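# Transfer the ball into arm2's gutter and rest it

## Task

Get the ball out of whichever gutter currently holds it and into the gutter belonging to arm2, finishing with that gutter sitting on its rest bar and the ball still inside it. The ball may be poured from one gutter into another. Fail conditions: the box is moved, raised, rotated or tilted beyond a small amount; the ball drops noticeably below table-top height at any moment when no robot is carrying it; anything is knocked or placed outside the work area. A gutter only retains the ball while its open end is raised above the other end; holding it with the handle vertical lets the ball roll out. At the end every gripper must have released and the arms must have backed away, and the result has to stay correct with no robot supporting it.

## Robot and tools

SETUP. Three identical i2rt Big YAM arms, named arm1, arm2 and arm3, each with six revolute joints, a two-finger gripper and a wrist camera. Bases in the shared scene frame (metres), with heading measured counter-clockwise from +x in degrees: arm1 at x=-1.78 y=+0.07 z=+0.94 heading -1; arm2 at x=+0.00 y=+0.23 z=+0.89 heading +90; arm3 at x=+1.78 y=+0.13 z=+0.89 heading -178. Reach is roughly 1.0 m from the joint1 axis. Fixed room cameras: cam_end_1, cam_end_2, cam_gap_1, cam_gap_2, cam_side, cam_top; wrist cameras: arm1_cam_wrist, arm2_cam_wrist, arm3_cam_wrist.

FRAME. One world frame, origin on the floor, +z upward. The point called hand lies halfway between the fingertips; its z axis runs along the fingers and its y axis is the direction the fingers open and close. Camera calibration lines (OpenCV style, K in image pixels, T_world_to_cam in metres) may be off by a couple of degrees and several millimetres; wrist camera poses also inherit joint reading errors.

execute_actions. Arguments: actions, a list holding zero or one action object; cameras, an optional list of camera names (omitted, null or ["all"] gives every camera, [] gives none; an unrecognised name rejects the call). The action object has optional keys arm1, arm2, arm3, each containing a single key joints. Inside joints every value is an absolute target, not an offset: joint1_rad to joint6_rad in radians, gripper_m in metres as the fingertip gap. All commanded motions begin at once and may finish at different moments; an action never runs past 15 s. Allowed ranges (tolerance for counting as arrived in brackets): joint1_rad -2.879..2.879 (±0.045), rotation about the base, positive is counter-clockwise seen from above, 0 points along the base heading; joint2_rad 0..3.141 (±0.14), shoulder, 0 puts the upper arm back and nearly horizontal, increasing raises it then tips it forward; joint3_rad 0..3.019 (±0.09), elbow, 0 is fully folded, larger opens it; joint4_rad -1.692..1.57 (±0.055), wrist pitch, positive tilts fingers up; joint5_rad -1.57..1.57 (±0.03), sideways wrist swing, positive toward the arm's right; joint6_rad -2.094..2.094 (±0.035), hand roll, positive is clockwise viewed from behind the hand; gripper_m 0..0.093 (±0.003), grip force roughly 50 to 62 N per pad. Values out of range or unknown keys reject the whole call and nothing moves. Joints you leave out may keep driving toward an earlier target. Joints move at different speeds, so the hand can sweep a wide arc between postures. An empty actions list only reports state and images.

wait: seconds from 0 to 10; nothing new is commanded, the simulation keeps going. zoom_image: camera plus region [x0, y0, x1, y1] in pixels of that camera's most recent full image, origin top-left, no bigger than 504 by 504. read_manual: optional section, only "licences". finished_scene: scene, the integer number of the current scene; irreversible, and its result states whether the task succeeded.

RESULTS. Each result gives every robot's state (joint_positions etc.) and images listed in order on the pictures line. joint_status per joint: off_target (stopped short, possibly still pushing); contact_stop or time_out (old target dropped, joint holds where it stopped, except a timed-out joint may keep a nearby target and keep pushing); not_followed, after a line "joint command not followed" with a cause, meaning a self/inter-arm clearance check blocked those arm targets (grippers still move, and blocked targets may be retried later automatically); limit_stop_at_motor_heat after an overheat, just resend the target. on_its_own lists things not commanded in this call; its "held at" value is the joint's current target, not its position. To relieve a pushing joint, command its reported position. MOTOR HOT appears from 85 °C; at 100 °C an OVER-TEMPERATURE FAULT drops that whole arm and gripper until it cools. If a stop is reported, later motion calls in the same reply are skipped. The reply's own thinking time lets the sim advance while the last command is held.

CAUTIONS. Arms do not halt on contact and can shove hard; sustained pushing or holding loads heats motors. Hard squeezes between two robots end the run; the clearance check ignores fingers, gripper bodies and wrist cameras and may react late, and no state line reports arm-to-arm contact. Keep the ball from falling, never bump the box, keep objects inside the work area, and expect occasional brief nudges to loose objects. Small target changes near the current position may not move a joint. Finish with grippers open and arms withdrawn.

Each tool is called by a JSON object that holds its "api" and its "payload".

## Session

{"api": "execute_actions", "payload": {"actions": []}}

Scene clock: 0.00 s.
Motor temperatures (°C, as the motors report them): arm1=[23 22 25 24 23 23] | arm2=[24 24 23 25 24 25] | arm3=[25 22 24 23 25 23]
arm1.joint_positions: joint1_rad=+0.600 joint2_rad=+0.444 joint3_rad=+1.527 joint4_rad=-1.199 joint5_rad=-0.079 joint6_rad=-0.116 gripper_m=+0.094
arm1.joint_status: not commanded
arm1.hand: x=-1.6816 y=+0.1537 z=+1.6020 quat_wxyz=(-0.641, +0.283, -0.689, -0.184) (m; scene frame)
arm2.joint_positions: joint1_rad=-0.657 joint2_rad=+0.646 joint3_rad=+1.602 joint4_rad=-1.509 joint5_rad=-0.088 joint6_rad=+0.659 gripper_m=+0.094
arm2.joint_status: not commanded
arm2.hand: x=+0.1053 y=+0.3841 z=+1.4890 quat_wxyz=(-0.317, +0.129, -0.861, -0.377) (m; scene frame)
arm3.joint_positions: joint1_rad=-0.176 joint2_rad=+0.570 joint3_rad=+1.307 joint4_rad=-1.291 joint5_rad=-0.197 joint6_rad=-0.132 gripper_m=+0.094
arm3.joint_status: not commanded
arm3.hand: x=+1.5446 y=+0.1274 z=+1.4098 quat_wxyz=(-0.018, -0.872, -0.040, +0.488) (m; scene frame)
pictures: arm1_cam_wrist, arm2_cam_wrist, arm3_cam_wrist, cam_end_1, cam_end_2, cam_gap_1, cam_gap_2, cam_side, cam_top
Images, in order (width x height): arm1_cam_wrist 504x504, arm2_cam_wrist 504x504, arm3_cam_wrist 504x504, cam_end_1 896x504, cam_end_2 896x504, cam_gap_1 896x504, cam_gap_2 896x504, cam_side 896x504, cam_top 896x504.

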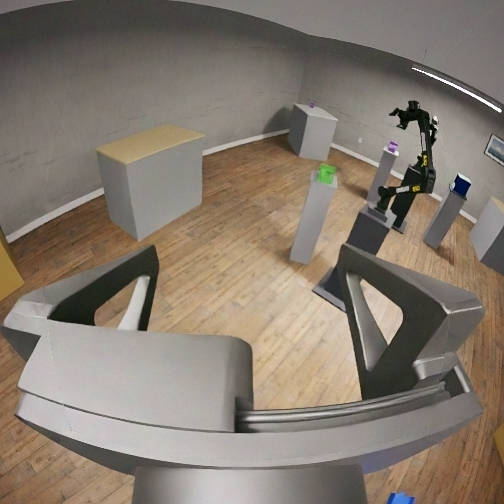

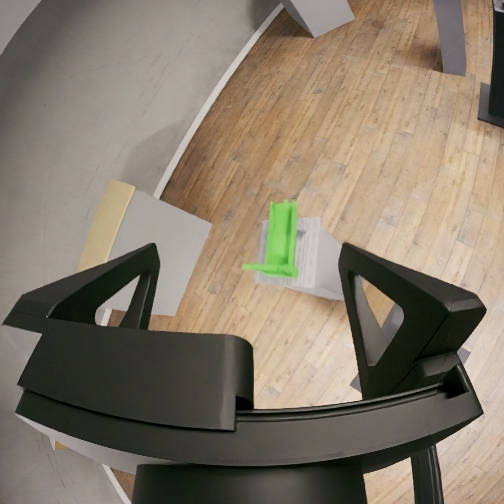

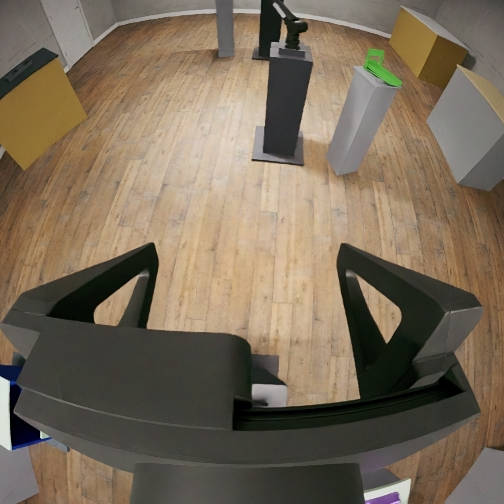

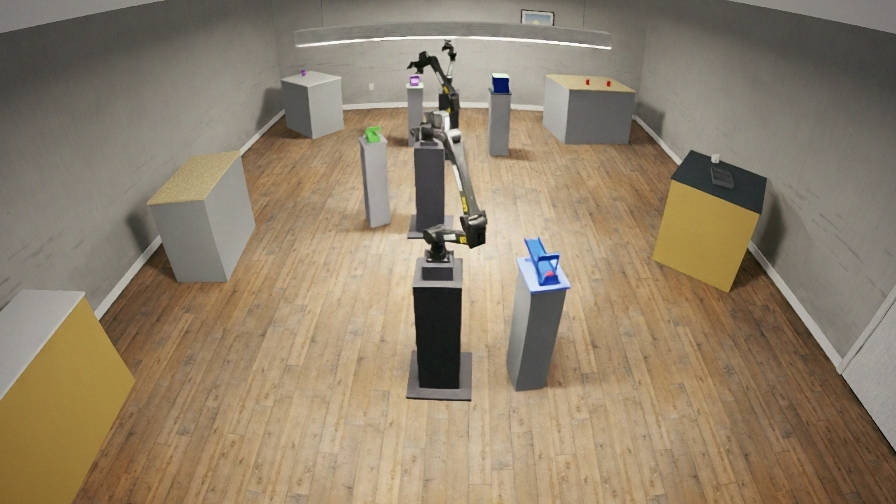

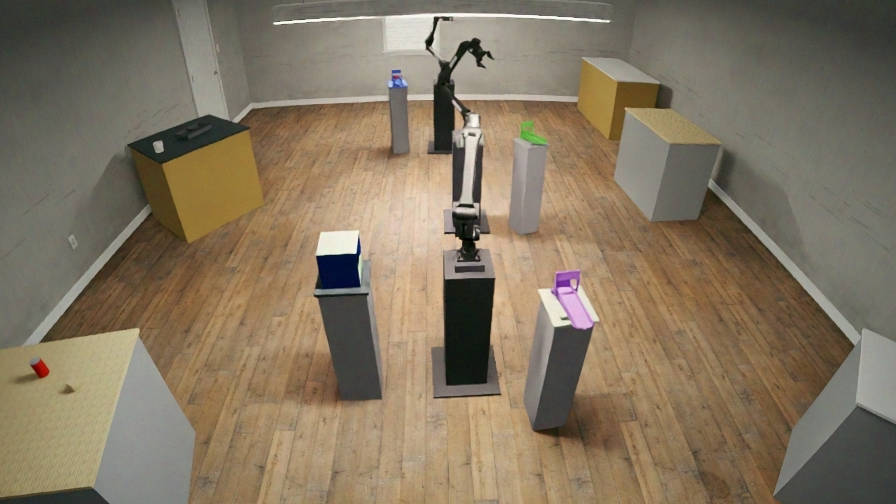

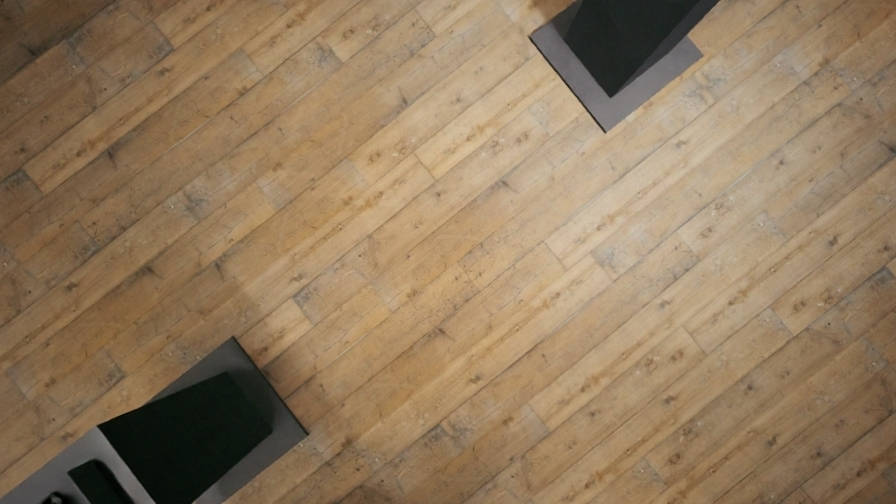

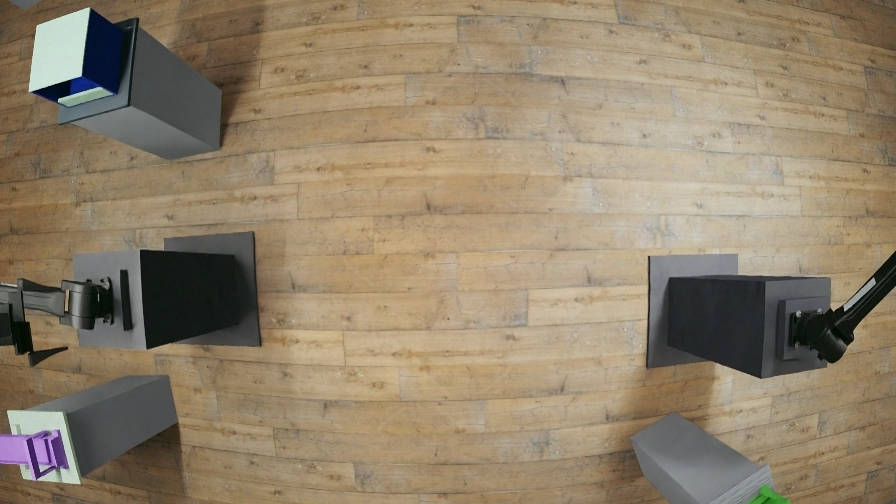

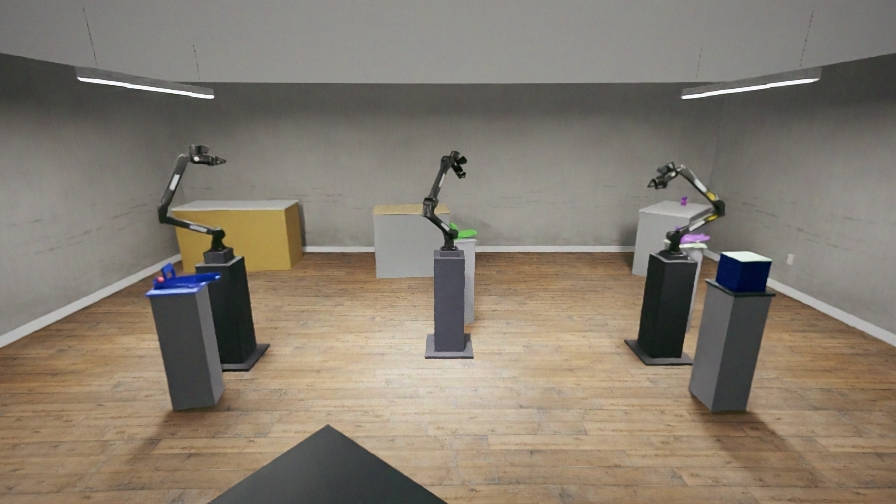

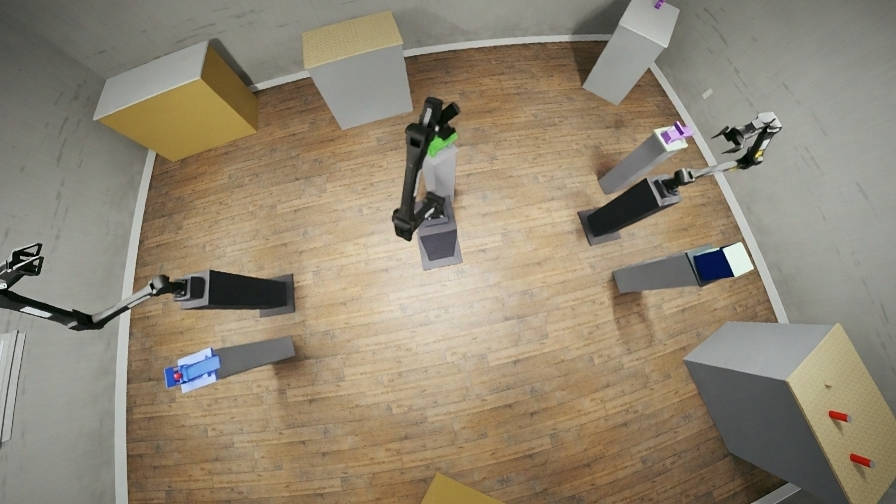

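{"api": "zoom_image", "payload": {"camera": "cam_end_1", "region": [480, 210, 620, 310]}}

{"api": "zoom_image", "payload": {"camera": "cam_end_2", "region": [480, 250, 640, 350]}}

{"api": "zoom_image", "payload": {"camera": "cam_side", "region": [130, 240, 250, 310]}}

{"api": "zoom_image", "payload": {"camera": "arm2_cam_wrist", "region": [200, 170, 360, 310]}}

Region (480, 210, 620, 310) of cam_end_1's 896x504 image, scaled by 3.600, with more detail than that image has; it fills the top 360 rows of this view, and the rest is white.

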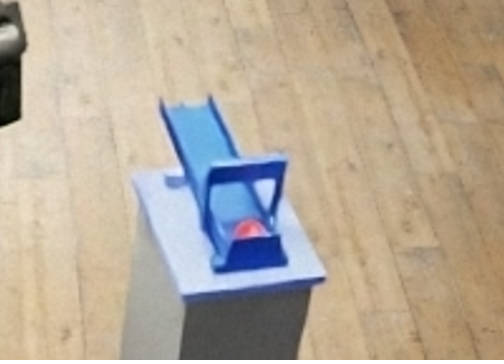

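Region (480, 250, 640, 350) of cam_end_2's 896x504 image, scaled by 3.150, with more detail than that image has; it fills the top 315 rows of this view, and the rest is white.

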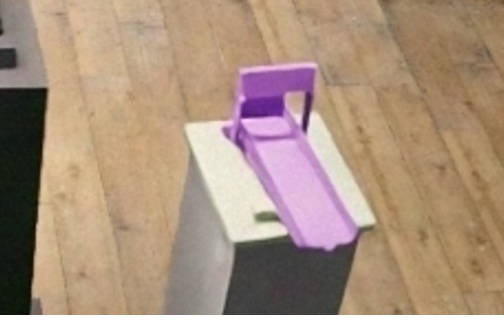

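Region (130, 240, 250, 310) of cam_side's 896x504 image, scaled by 4.200, with more detail than that image has; it fills the top 294 rows of this view, and the rest is white.

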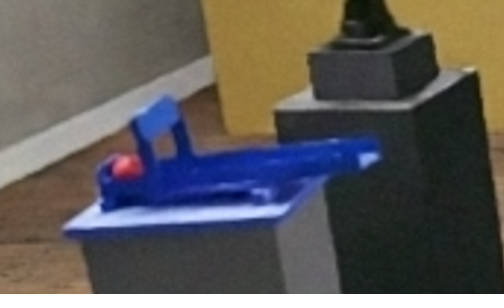

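Region (200, 170, 360, 310) of arm2_cam_wrist's 504x504 image, scaled by 3.150, with more detail than that image has; it fills the top 441 rows of this view, and the rest is white.

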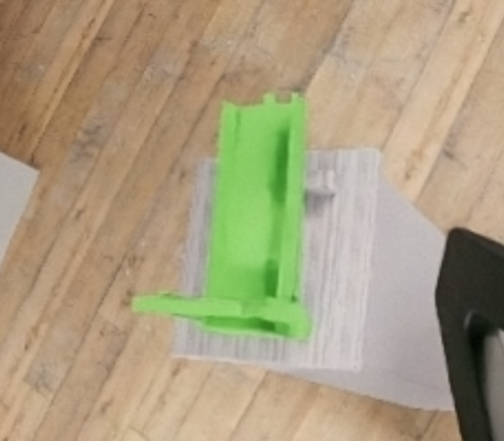

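{"api": "execute_actions", "payload": {"actions": [{"arm1":{"joints":{"joint1_rad":-1.76,"joint2_rad":1.727,"joint3_rad":1.758,"joint4_rad":-1.60,"joint5_rad":0,"joint6_rad":0}},"arm2":{"joints":{"joint1_rad":-0.05,"joint2_rad":1.655,"joint3_rad":1.797,"joint4_rad":-1.65,"joint5_rad":0,"joint6_rad":0}}}], "cameras": ["arm1_cam_wrist","arm2_cam_wrist","cam_side","cam_end_1"]}}

Scene clock: 60.80 s.
Motor temperatures (°C, as the motors report them): arm1=[23 23 28 25 23 23] | arm2=[24 25 28 25 24 25] | arm3=[25 22 29 23 25 23]
arm1.joint_positions: joint1_rad=-1.766 joint2_rad=+1.731 joint3_rad=+1.757 joint4_rad=-1.585 joint5_rad=+0.000 joint6_rad=-0.009 gripper_m=+0.094
arm1.joint_status: all done
arm1.hand: x=-1.8905 y=-0.4533 z=+1.1948 quat_wxyz=(-0.005, -0.773, -0.635, +0.002) (m; scene frame)
arm2.joint_positions: joint1_rad=-0.045 joint2_rad=+1.669 joint3_rad=+1.773 joint4_rad=-1.639 joint5_rad=+0.000 joint6_rad=+0.011 gripper_m=+0.094
arm2.joint_status: all done
arm2.hand: x=+0.0248 y=+0.7438 z=+1.1922 quat_wxyz=(-0.016, +0.686, -0.727, -0.018) (m; scene frame)
arm3.joint_positions: joint1_rad=-0.176 joint2_rad=+0.570 joint3_rad=+1.307 joint4_rad=-1.291 joint5_rad=-0.197 joint6_rad=-0.132 gripper_m=+0.094
arm3.joint_status: not commanded
arm3.hand: x=+1.5446 y=+0.1274 z=+1.4098 quat_wxyz=(-0.018, -0.872, -0.040, +0.488) (m; scene frame)
pictures: arm1_cam_wrist, arm2_cam_wrist, cam_end_1, cam_side
camera_calibration (this result's frames):
arm1_cam_wrist: T_world_to_cam=[[-0.980001, 0.198921, -0.00530566, -1.75495], [0.159706, 0.802148, 0.575372, -0.0214492], [0.11871, 0.563018, -0.817874, 1.58179], [0, 0, 0, 1]] pos_world=[-1.9042, -0.524276, 1.29674]
arm2_cam_wrist: T_world_to_cam=[[0.997636, -0.0673826, 0.0135061, 0.0110048], [-0.063958, -0.838453, 0.541208, -0.0155668], [-0.0251437, -0.540792, -0.840781, 1.52699], [0, 0, 0, 1]] pos_world=[0.0264198, 0.813473, 1.29214]
Images, in order (width x height): arm1_cam_wrist 504x504, arm2_cam_wrist 504x504, cam_end_1 896x504, cam_side 896x504.

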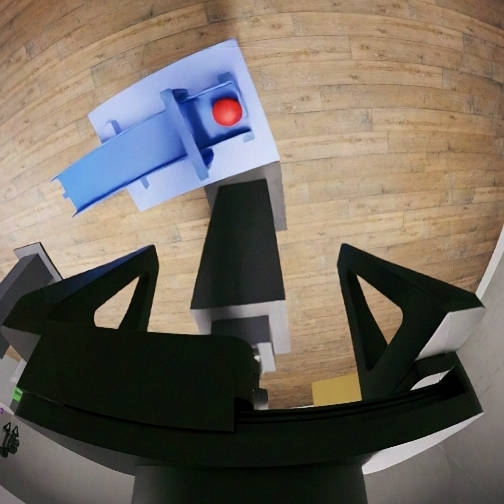

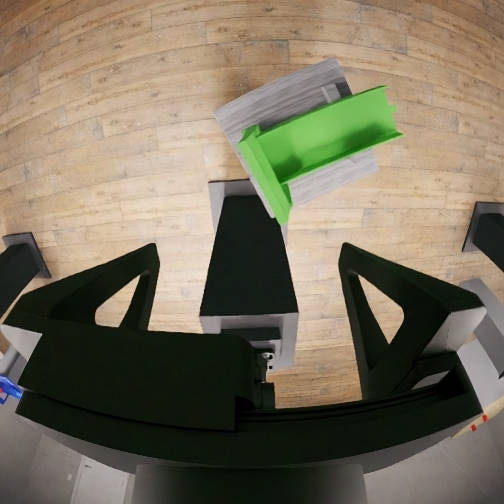

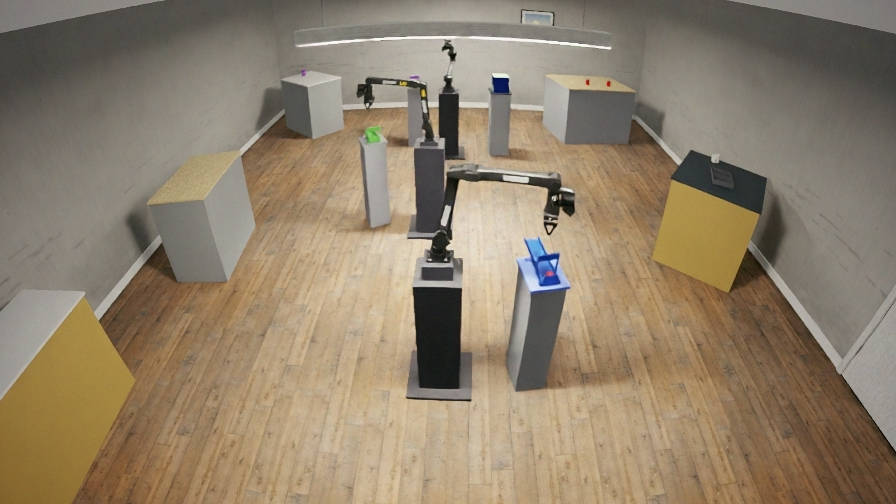

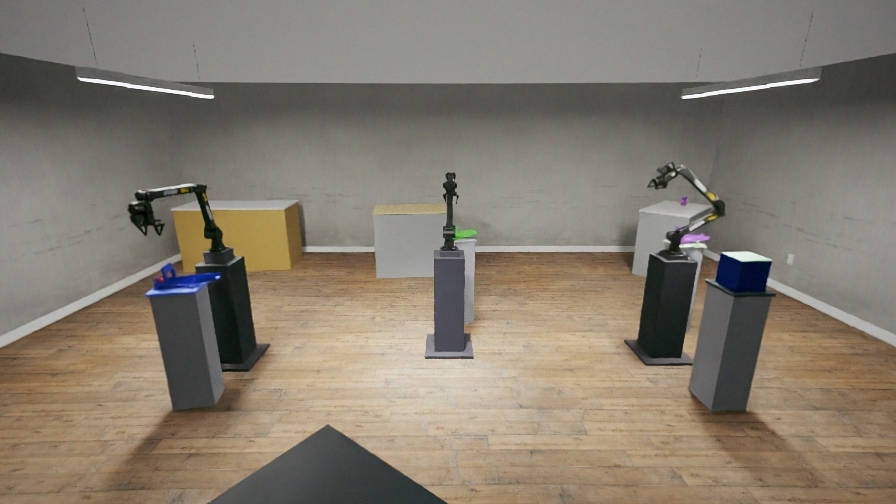

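{"api": "zoom_image", "payload": {"camera": "arm1_cam_wrist", "region": [40, 30, 300, 230]}}

{"api": "zoom_image", "payload": {"camera": "arm2_cam_wrist", "region": [190, 40, 430, 240]}}

Region (40, 30, 300, 230) of arm1_cam_wrist's 504x504 image, scaled by 1.938, with more detail than that image has; it fills the top 388 rows of this view, and the rest is white.

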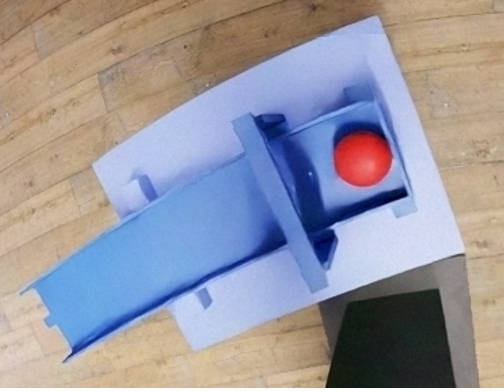

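Region (190, 40, 430, 240) of arm2_cam_wrist's 504x504 image, scaled by 2.100, with more detail than that image has.

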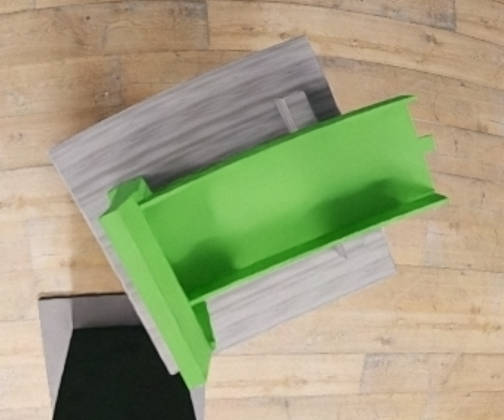

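{"api": "execute_actions", "payload": {"actions": [{"arm1":{"joints":{"joint1_rad":-1.662,"joint2_rad":1.867,"joint3_rad":1.583,"joint4_rad":-1.287,"joint5_rad":-0.15,"joint6_rad":-0.25}},"arm2":{"joints":{"joint1_rad":-0.055,"joint2_rad":1.62,"joint3_rad":1.325,"joint4_rad":-1.21,"joint5_rad":0.135,"joint6_rad":-0.454}}}], "cameras": ["arm1_cam_wrist","arm2_cam_wrist","cam_side","cam_end_1"]}}

Scene clock: 104.23 s.
Motor temperatures (°C, as the motors report them): arm1=[23 25 29 24 23 23] | arm2=[24 28 32 25 24 25] | arm3=[25 22 31 23 25 23]
arm1.joint_positions: joint1_rad=-1.651 joint2_rad=+1.865 joint3_rad=+1.581 joint4_rad=-1.303 joint5_rad=-0.147 joint6_rad=-0.239 gripper_m=+0.094
arm1.joint_status: all done
arm1.hand: x=-1.8062 y=-0.4898 z=+1.0602 quat_wxyz=(-0.057, -0.651, -0.755, -0.051) (m; scene frame)
arm2.joint_positions: joint1_rad=-0.046 joint2_rad=+1.634 joint3_rad=+1.317 joint4_rad=-1.225 joint5_rad=+0.132 joint6_rad=-0.442 gripper_m=+0.094
arm2.joint_status: all done
arm2.hand: x=+0.0466 y=+0.7127 z=+1.0379 quat_wxyz=(-0.051, +0.829, -0.555, +0.045) (m; scene frame)
arm3.joint_positions: joint1_rad=-0.176 joint2_rad=+0.570 joint3_rad=+1.307 joint4_rad=-1.291 joint5_rad=-0.197 joint6_rad=-0.132 gripper_m=+0.094
arm3.joint_status: not commanded
arm3.hand: x=+1.5446 y=+0.1274 z=+1.4098 quat_wxyz=(-0.018, -0.872, -0.040, +0.488) (m; scene frame)
pictures: arm1_cam_wrist, arm2_cam_wrist, cam_end_1, cam_side
camera_calibration (this result's frames):
arm1_cam_wrist: T_world_to_cam=[[-0.978051, -0.142314, -0.152197, -1.67368], [-0.204047, 0.802124, 0.561214, -0.570222], [0.0422118, 0.579951, -0.813557, 1.3478], [0, 0, 0, 1]] pos_world=[-1.81019, -0.562459, 1.1618]
arm2_cam_wrist: T_world_to_cam=[[0.916728, 0.36974, 0.151332, -0.461611], [0.217098, -0.779021, 0.588213, -0.0609825], [0.335377, -0.506377, -0.794421, 1.29152], [0, 0, 0, 1]] pos_world=[0.00326318, 0.777168, 1.13174]
Images, in order (width x height): arm1_cam_wrist 504x504, arm2_cam_wrist 504x504, cam_end_1 896x504, cam_side 896x504.

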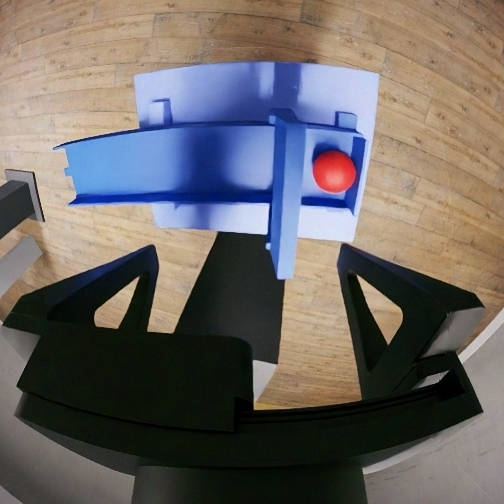

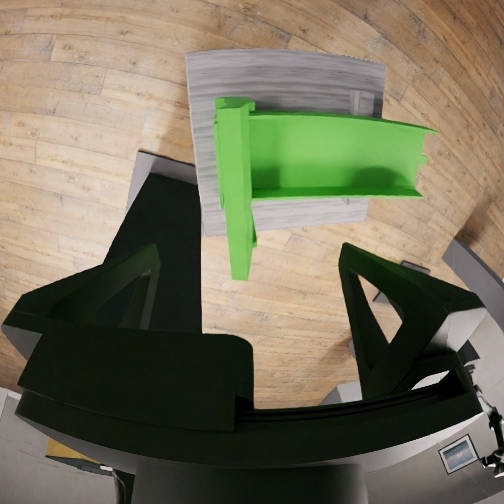

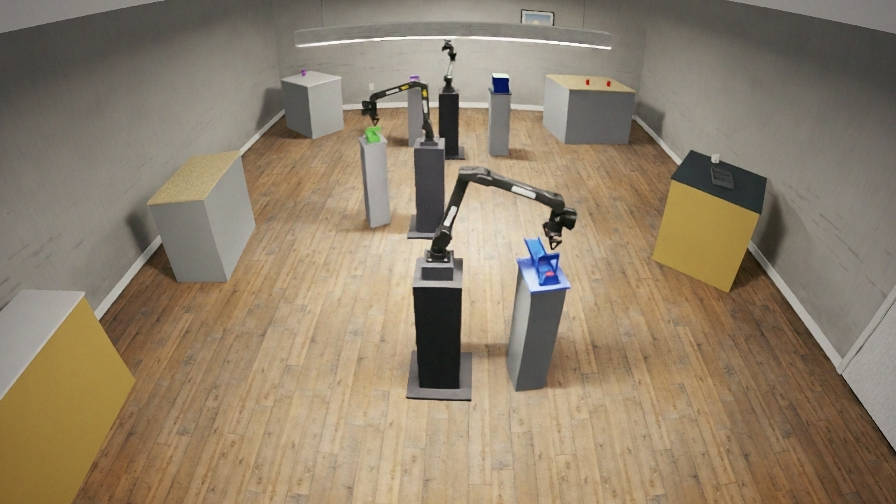

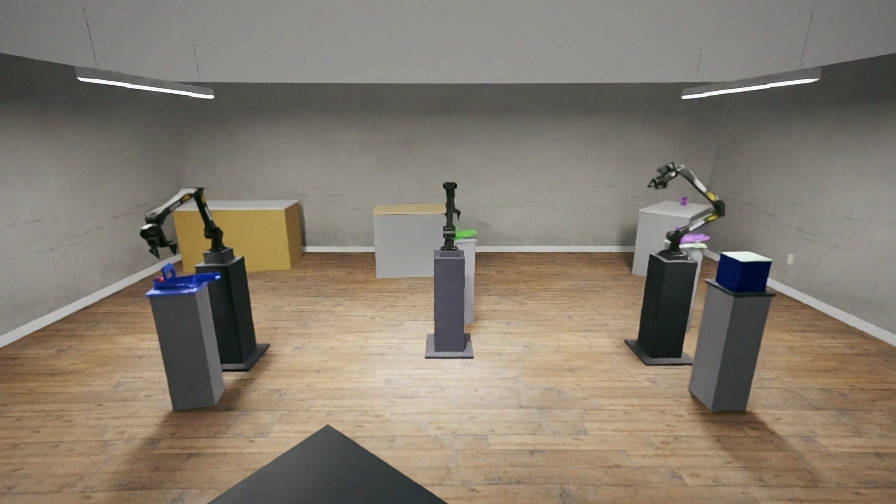

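{"api": "execute_actions", "payload": {"actions": [{"arm1":{"joints":{"joint1_rad":-1.667,"joint2_rad":1.96,"joint3_rad":1.495,"joint4_rad":-1.106}},"arm2":{"joints":{"joint1_rad":-0.05,"joint2_rad":1.703,"joint3_rad":1.205,"joint4_rad":-1.007}}}], "cameras": ["arm1_cam_wrist","arm2_cam_wrist","cam_side","cam_end_1"]}}

{"api": "zoom_image", "payload": {"camera": "cam_side", "region": [120, 210, 250, 310]}}

{"api": "zoom_image", "payload": {"camera": "cam_end_1", "region": [330, 80, 430, 160]}}

Scene clock: 133.47 s.
Motor temperatures (°C, as the motors report them): arm1=[23 25 30 24 23 23] | arm2=[24 28 32 25 24 25] | arm3=[25 22 31 23 25 23]
arm1.joint_positions: joint1_rad=-1.655 joint2_rad=+1.964 joint3_rad=+1.501 joint4_rad=-1.122 joint5_rad=-0.147 joint6_rad=-0.239 gripper_m=+0.094
arm1.joint_status: all done
arm1.hand: x=-1.8087 y=-0.4982 z=+0.9777 quat_wxyz=(-0.058, -0.652, -0.754, -0.050) (m; scene frame)
arm2.joint_positions: joint1_rad=-0.046 joint2_rad=+1.722 joint3_rad=+1.194 joint4_rad=-1.021 joint5_rad=+0.132 joint6_rad=-0.443 gripper_m=+0.094
arm2.joint_status: all done
arm2.hand: x=+0.0463 y=+0.7116 z=+0.9550 quat_wxyz=(-0.048, +0.830, -0.554, +0.047) (m; scene frame)
arm3.joint_positions: joint1_rad=-0.176 joint2_rad=+0.570 joint3_rad=+1.307 joint4_rad=-1.291 joint5_rad=-0.197 joint6_rad=-0.132 gripper_m=+0.094
arm3.joint_status: not commanded
arm3.hand: x=+1.5446 y=+0.1274 z=+1.4098 quat_wxyz=(-0.018, -0.872, -0.040, +0.488) (m; scene frame)
pictures: arm1_cam_wrist, arm2_cam_wrist, cam_end_1, cam_side
camera_calibration (this result's frames):
arm1_cam_wrist: T_world_to_cam=[[-0.978562, -0.139235, -0.151754, -1.68966], [-0.20118, 0.803908, 0.559695, -0.510156], [0.0440671, 0.578226, -0.814685, 1.28925], [0, 0, 0, 1]] pos_world=[-1.81289, -0.570622, 1.07946]
arm2_cam_wrist: T_world_to_cam=[[0.916488, 0.371491, 0.148472, -0.446914], [0.217879, -0.774742, 0.593552, -0.0212117], [0.335527, -0.511634, -0.790982, 1.2256], [0, 0, 0, 1]] pos_world=[0.00299122, 0.77665, 1.04837]
Images, in order (width x height): arm1_cam_wrist 504x504, arm2_cam_wrist 504x504, cam_end_1 896x504, cam_side 896x504.

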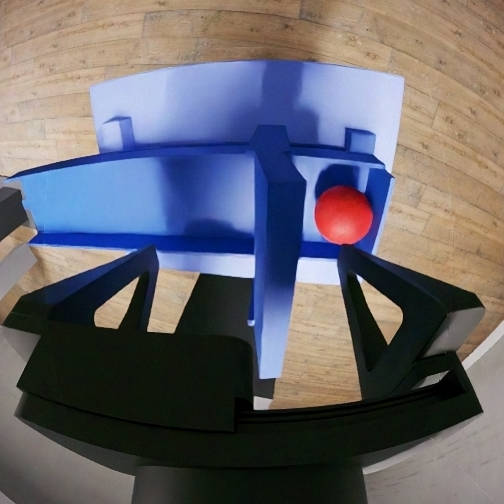

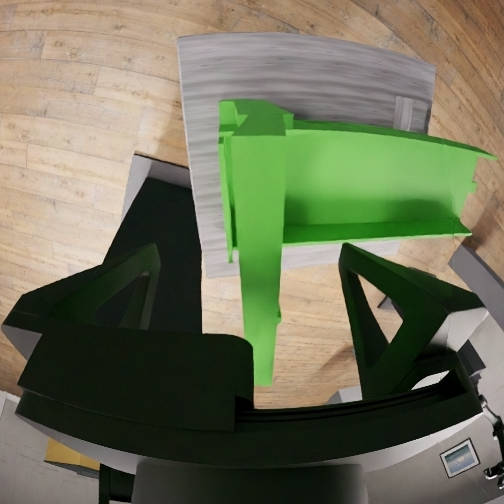

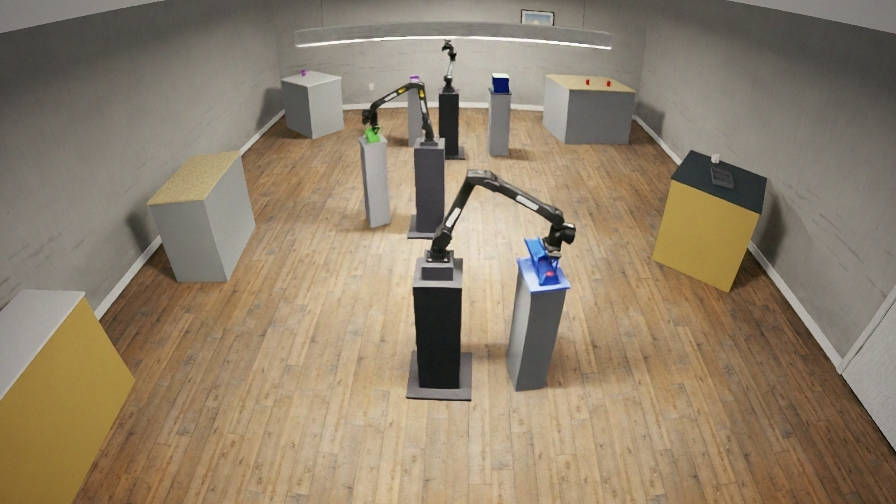

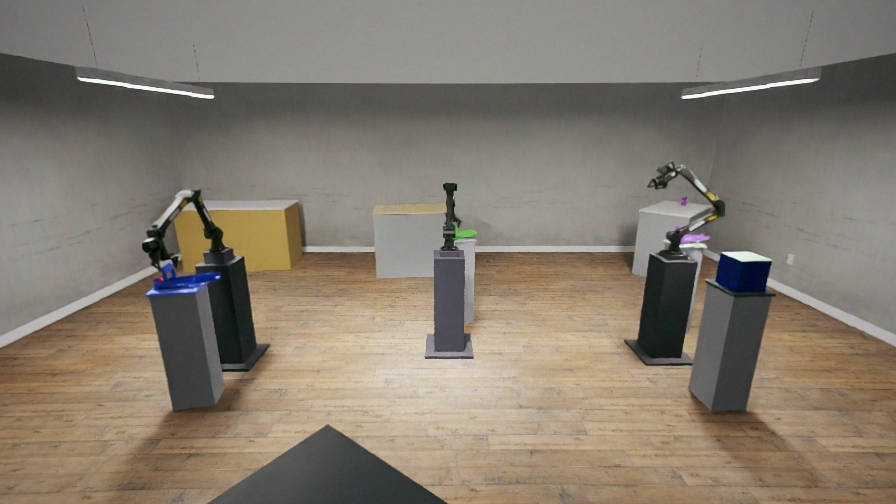

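Region (120, 210, 250, 310) of cam_side's 896x504 image, scaled by 3.877, with more detail than that image has; it fills the top 388 rows of this view, and the rest is white.

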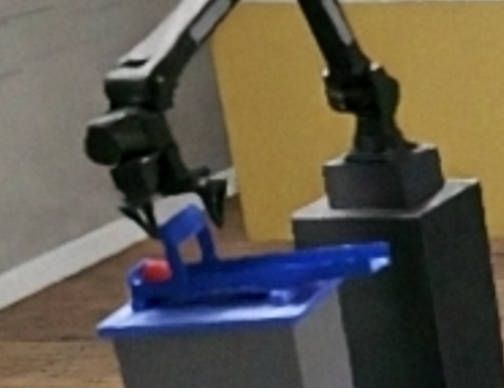

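Region (330, 80, 430, 160) of cam_end_1's 896x504 image, scaled by 5.040, with more detail than that image has; it fills the top 403 rows of this view, and the rest is white.

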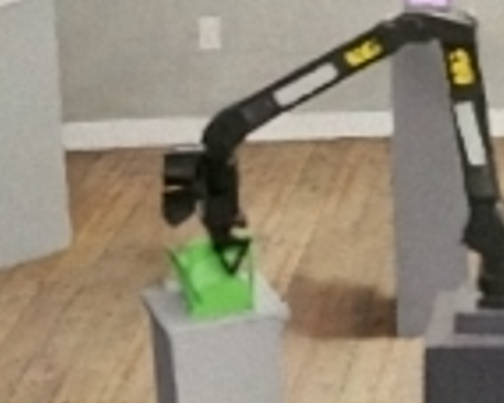

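{"api": "execute_actions", "payload": {"actions": [{"arm1":{"joints":{"joint1_rad":-1.68,"gripper_m":0.0}},"arm2":{"joints":{"gripper_m":0.0}}}], "cameras": ["arm1_cam_wrist","arm2_cam_wrist","cam_side"]}}

{"api": "zoom_image", "payload": {"camera": "cam_side", "region": [120, 210, 250, 310]}}

Scene clock: 147.13 s.
Motor temperatures (°C, as the motors report them): arm1=[23 26 29 24 23 23] | arm2=[24 29 31 25 24 25] | arm3=[25 22 31 23 25 23]
arm1.joint_positions: joint1_rad=-1.674 joint2_rad=+1.959 joint3_rad=+1.501 joint4_rad=-1.122 joint5_rad=-0.161 joint6_rad=-0.246 gripper_m=+0.012
arm1.joint_status: gripper_m off_target (ended at +0.012, target +0.000); the others done
arm1.hand: x=-1.8171 y=-0.4982 z=+0.9807 quat_wxyz=(-0.065, -0.656, -0.750, -0.051) (m; scene frame)
arm2.joint_positions: joint1_rad=-0.046 joint2_rad=+1.709 joint3_rad=+1.194 joint4_rad=-1.015 joint5_rad=+0.139 joint6_rad=-0.446 gripper_m=+0.011
arm2.joint_status: gripper_m off_target (ended at +0.011, target +0.000)
arm2.hand: x=+0.0473 y=+0.7139 z=+0.9612 quat_wxyz=(-0.058, +0.830, -0.553, +0.045) (m; scene frame)
arm3.joint_positions: joint1_rad=-0.176 joint2_rad=+0.570 joint3_rad=+1.307 joint4_rad=-1.291 joint5_rad=-0.197 joint6_rad=-0.132 gripper_m=+0.094
arm3.joint_status: not commanded
arm3.hand: x=+1.5446 y=+0.1274 z=+1.4098 quat_wxyz=(-0.018, -0.872, -0.040, +0.488) (m; scene frame)
pictures: arm1_cam_wrist, arm2_cam_wrist, cam_side
camera_calibration (this result's frames):
arm1_cam_wrist: T_world_to_cam=[[-0.978129, -0.128916, -0.163233, -1.68026], [-0.198789, 0.81034, 0.55121, -0.49761], [0.0612146, 0.571603, -0.818244, 1.32347], [0, 0, 0, 1]] pos_world=[-1.82345, -0.569877, 1.08293]
arm2_cam_wrist: T_world_to_cam=[[0.913785, 0.372132, 0.162831, -0.463726], [0.215982, -0.784632, 0.581123, -0.00424712], [0.344017, -0.495853, -0.797359, 1.22581], [0, 0, 0, 1]] pos_world=[0.00296203, 0.777059, 1.05539]
Images, in order (width x height): arm1_cam_wrist 504x504, arm2_cam_wrist 504x504, cam_side 896x504.

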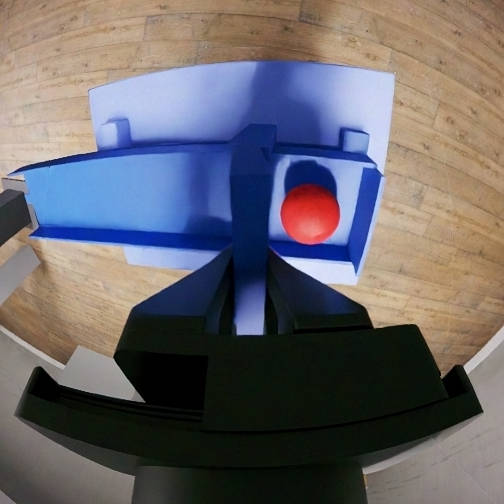

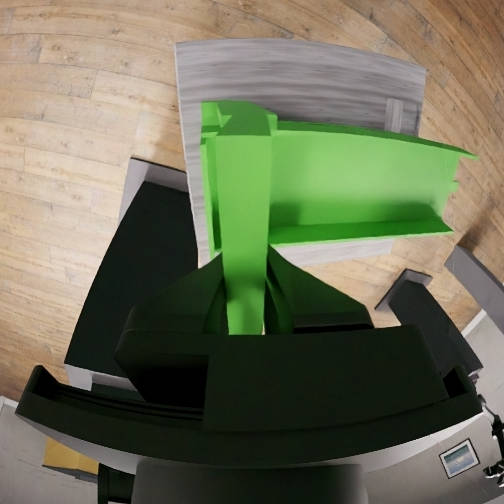

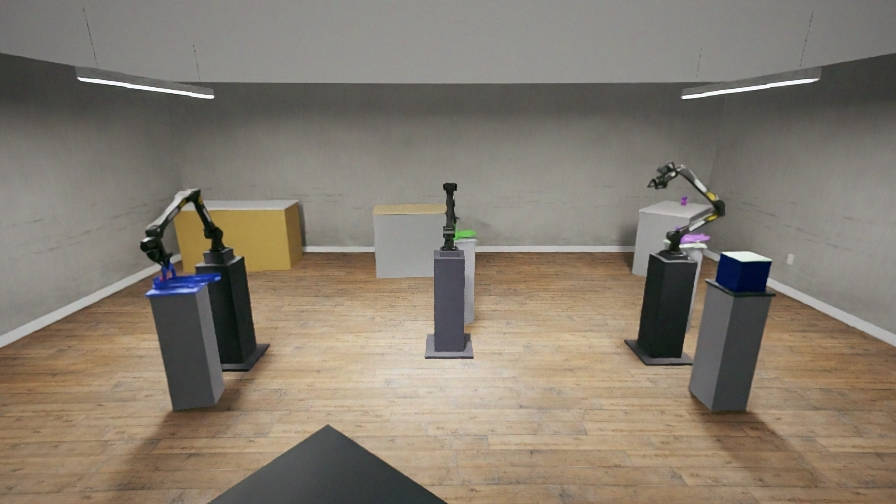

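Region (120, 210, 250, 310) of cam_side's 896x504 image, scaled by 3.877, with more detail than that image has; it fills the top 388 rows of this view, and the rest is white.

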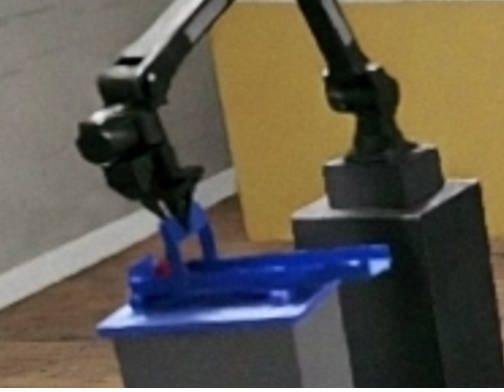

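{"api": "execute_actions", "payload": {"actions": [{"arm1":{"joints":{"joint2_rad":1.90,"joint3_rad":1.50,"joint4_rad":-1.17,"joint5_rad":-0.38}}}], "cameras": ["arm1_cam_wrist","cam_side"]}}

{"api": "zoom_image", "payload": {"camera": "cam_side", "region": [120, 210, 250, 310]}}

Scene clock: 152.93 s.
Motor temperatures (°C, as the motors report them): arm1=[23 26 29 24 23 23] | arm2=[24 29 31 25 24 25] | arm3=[25 22 32 23 25 23]
arm1.joint_positions: joint1_rad=-1.674 joint2_rad=+1.911 joint3_rad=+1.501 joint4_rad=-1.154 joint5_rad=-0.371 joint6_rad=-0.246 gripper_m=+0.011
arm1.joint_status: all done
arm1.hand: x=-1.7825 y=-0.4979 z=+1.0164 quat_wxyz=(-0.155, -0.646, -0.740, -0.104) (m; scene frame)
arm2.joint_positions: joint1_rad=-0.046 joint2_rad=+1.709 joint3_rad=+1.194 joint4_rad=-1.015 joint5_rad=+0.139 joint6_rad=-0.446 gripper_m=+0.011
arm2.joint_status: not commanded
arm2.hand: x=+0.0473 y=+0.7139 z=+0.9612 quat_wxyz=(-0.058, +0.830, -0.553, +0.045) (m; scene frame)
arm3.joint_positions: joint1_rad=-0.176 joint2_rad=+0.570 joint3_rad=+1.307 joint4_rad=-1.291 joint5_rad=-0.197 joint6_rad=-0.132 gripper_m=+0.094
arm3.joint_status: not commanded
arm3.hand: x=+1.5446 y=+0.1274 z=+1.4098 quat_wxyz=(-0.018, -0.872, -0.040, +0.488) (m; scene frame)
pictures: arm1_cam_wrist, cam_side
camera_calibration (this result's frames):
arm1_cam_wrist: T_world_to_cam=[[-0.924463, -0.138314, -0.355298, -1.35441], [-0.303623, 0.83071, 0.46662, -0.60136], [0.230609, 0.53925, -0.809956, 1.62775], [0, 0, 0, 1]] pos_world=[-1.81006, -0.565541, 1.11779]
Images, in order (width x height): arm1_cam_wrist 504x504, cam_side 896x504.

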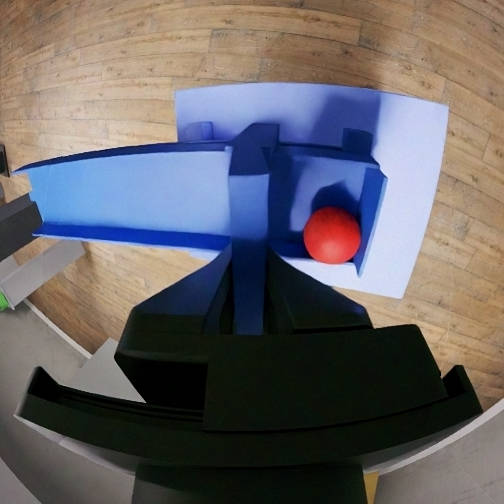

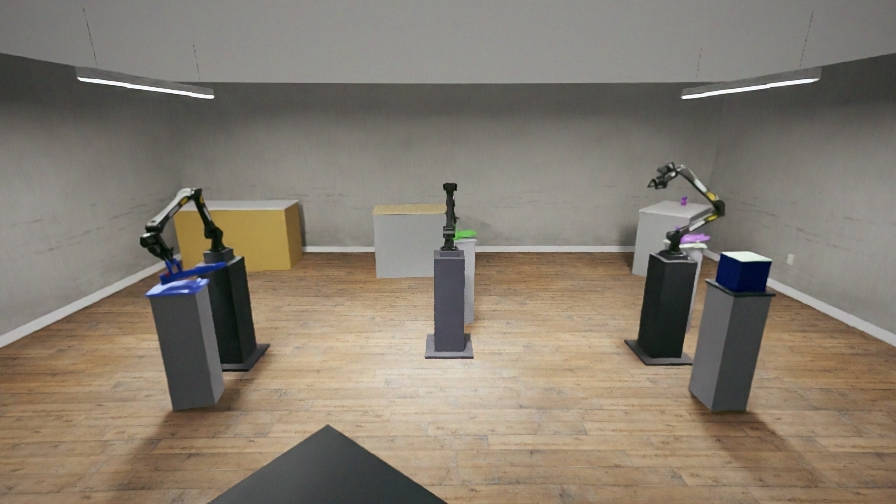

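Region (120, 210, 250, 310) of cam_side's 896x504 image, scaled by 3.877, with more detail than that image has; it fills the top 388 rows of this view, and the rest is white.

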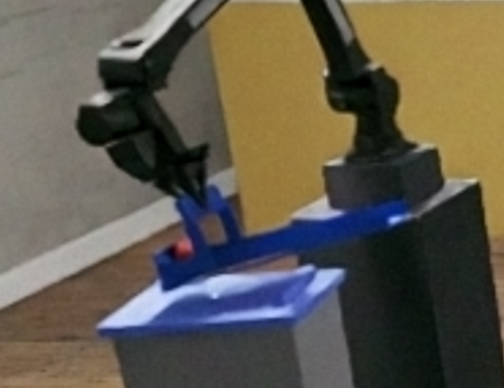

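{"api": "execute_actions", "payload": {"actions": [{"arm1":{"joints":{"joint2_rad":1.572,"joint3_rad":1.628,"joint4_rad":-1.627,"joint5_rad":-0.55,"joint6_rad":0.0}},"arm2":{"joints":{"joint2_rad":1.55,"joint3_rad":1.33,"joint4_rad":-1.25,"joint5_rad":0.25}}}], "cameras": ["arm1_cam_wrist","cam_side"]}}

Scene clock: 195.53 s.
Motor temperatures (°C, as the motors report them): arm1=[23 27 30 24 24 23] | arm2=[24 29 32 25 24 25] | arm3=[25 22 33 23 25 23]
arm1.joint_positions: joint1_rad=-1.674 joint2_rad=+1.583 joint3_rad=+1.597 joint4_rad=-1.613 joint5_rad=-0.543 joint6_rad=-0.012 gripper_m=+0.011
arm1.joint_status: all done
arm1.hand: x=-1.7468 y=-0.4076 z=+1.2312 quat_wxyz=(-0.194, -0.717, -0.643, -0.189) (m; scene frame)
arm2.joint_positions: joint1_rad=-0.046 joint2_rad=+1.557 joint3_rad=+1.283 joint4_rad=-1.242 joint5_rad=+0.244 joint6_rad=-0.448 gripper_m=+0.011
arm2.joint_status: all done
arm2.hand: x=+0.0643 y=+0.6938 z=+1.0635 quat_wxyz=(-0.091, +0.825, -0.551, +0.086) (m; scene frame)
arm3.joint_positions: joint1_rad=-0.176 joint2_rad=+0.570 joint3_rad=+1.307 joint4_rad=-1.291 joint5_rad=-0.197 joint6_rad=-0.132 gripper_m=+0.094
arm3.joint_status: not commanded
arm3.hand: x=+1.5446 y=+0.1274 z=+1.4098 quat_wxyz=(-0.018, -0.872, -0.040, +0.488) (m; scene frame)
pictures: arm1_cam_wrist, cam_side
camera_calibration (this result's frames):
arm1_cam_wrist: T_world_to_cam=[[-0.847159, 0.10333, -0.521195, -0.794789], [-0.217469, 0.827558, 0.517547, -0.679327], [0.484797, 0.551788, -0.678603, 2.03222], [0, 0, 0, 1]] pos_world=[-1.80626, -0.477045, 1.31641]
Images, in order (width x height): arm1_cam_wrist 504x504, cam_side 896x504.

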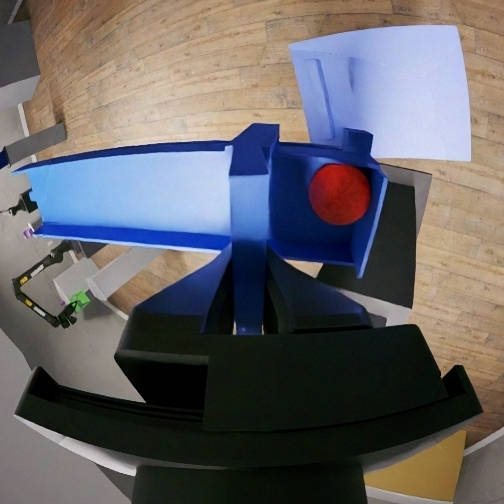

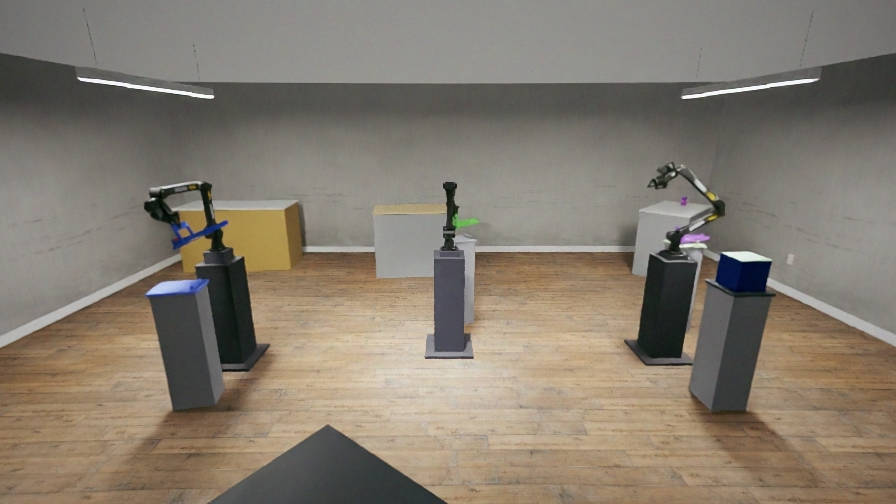

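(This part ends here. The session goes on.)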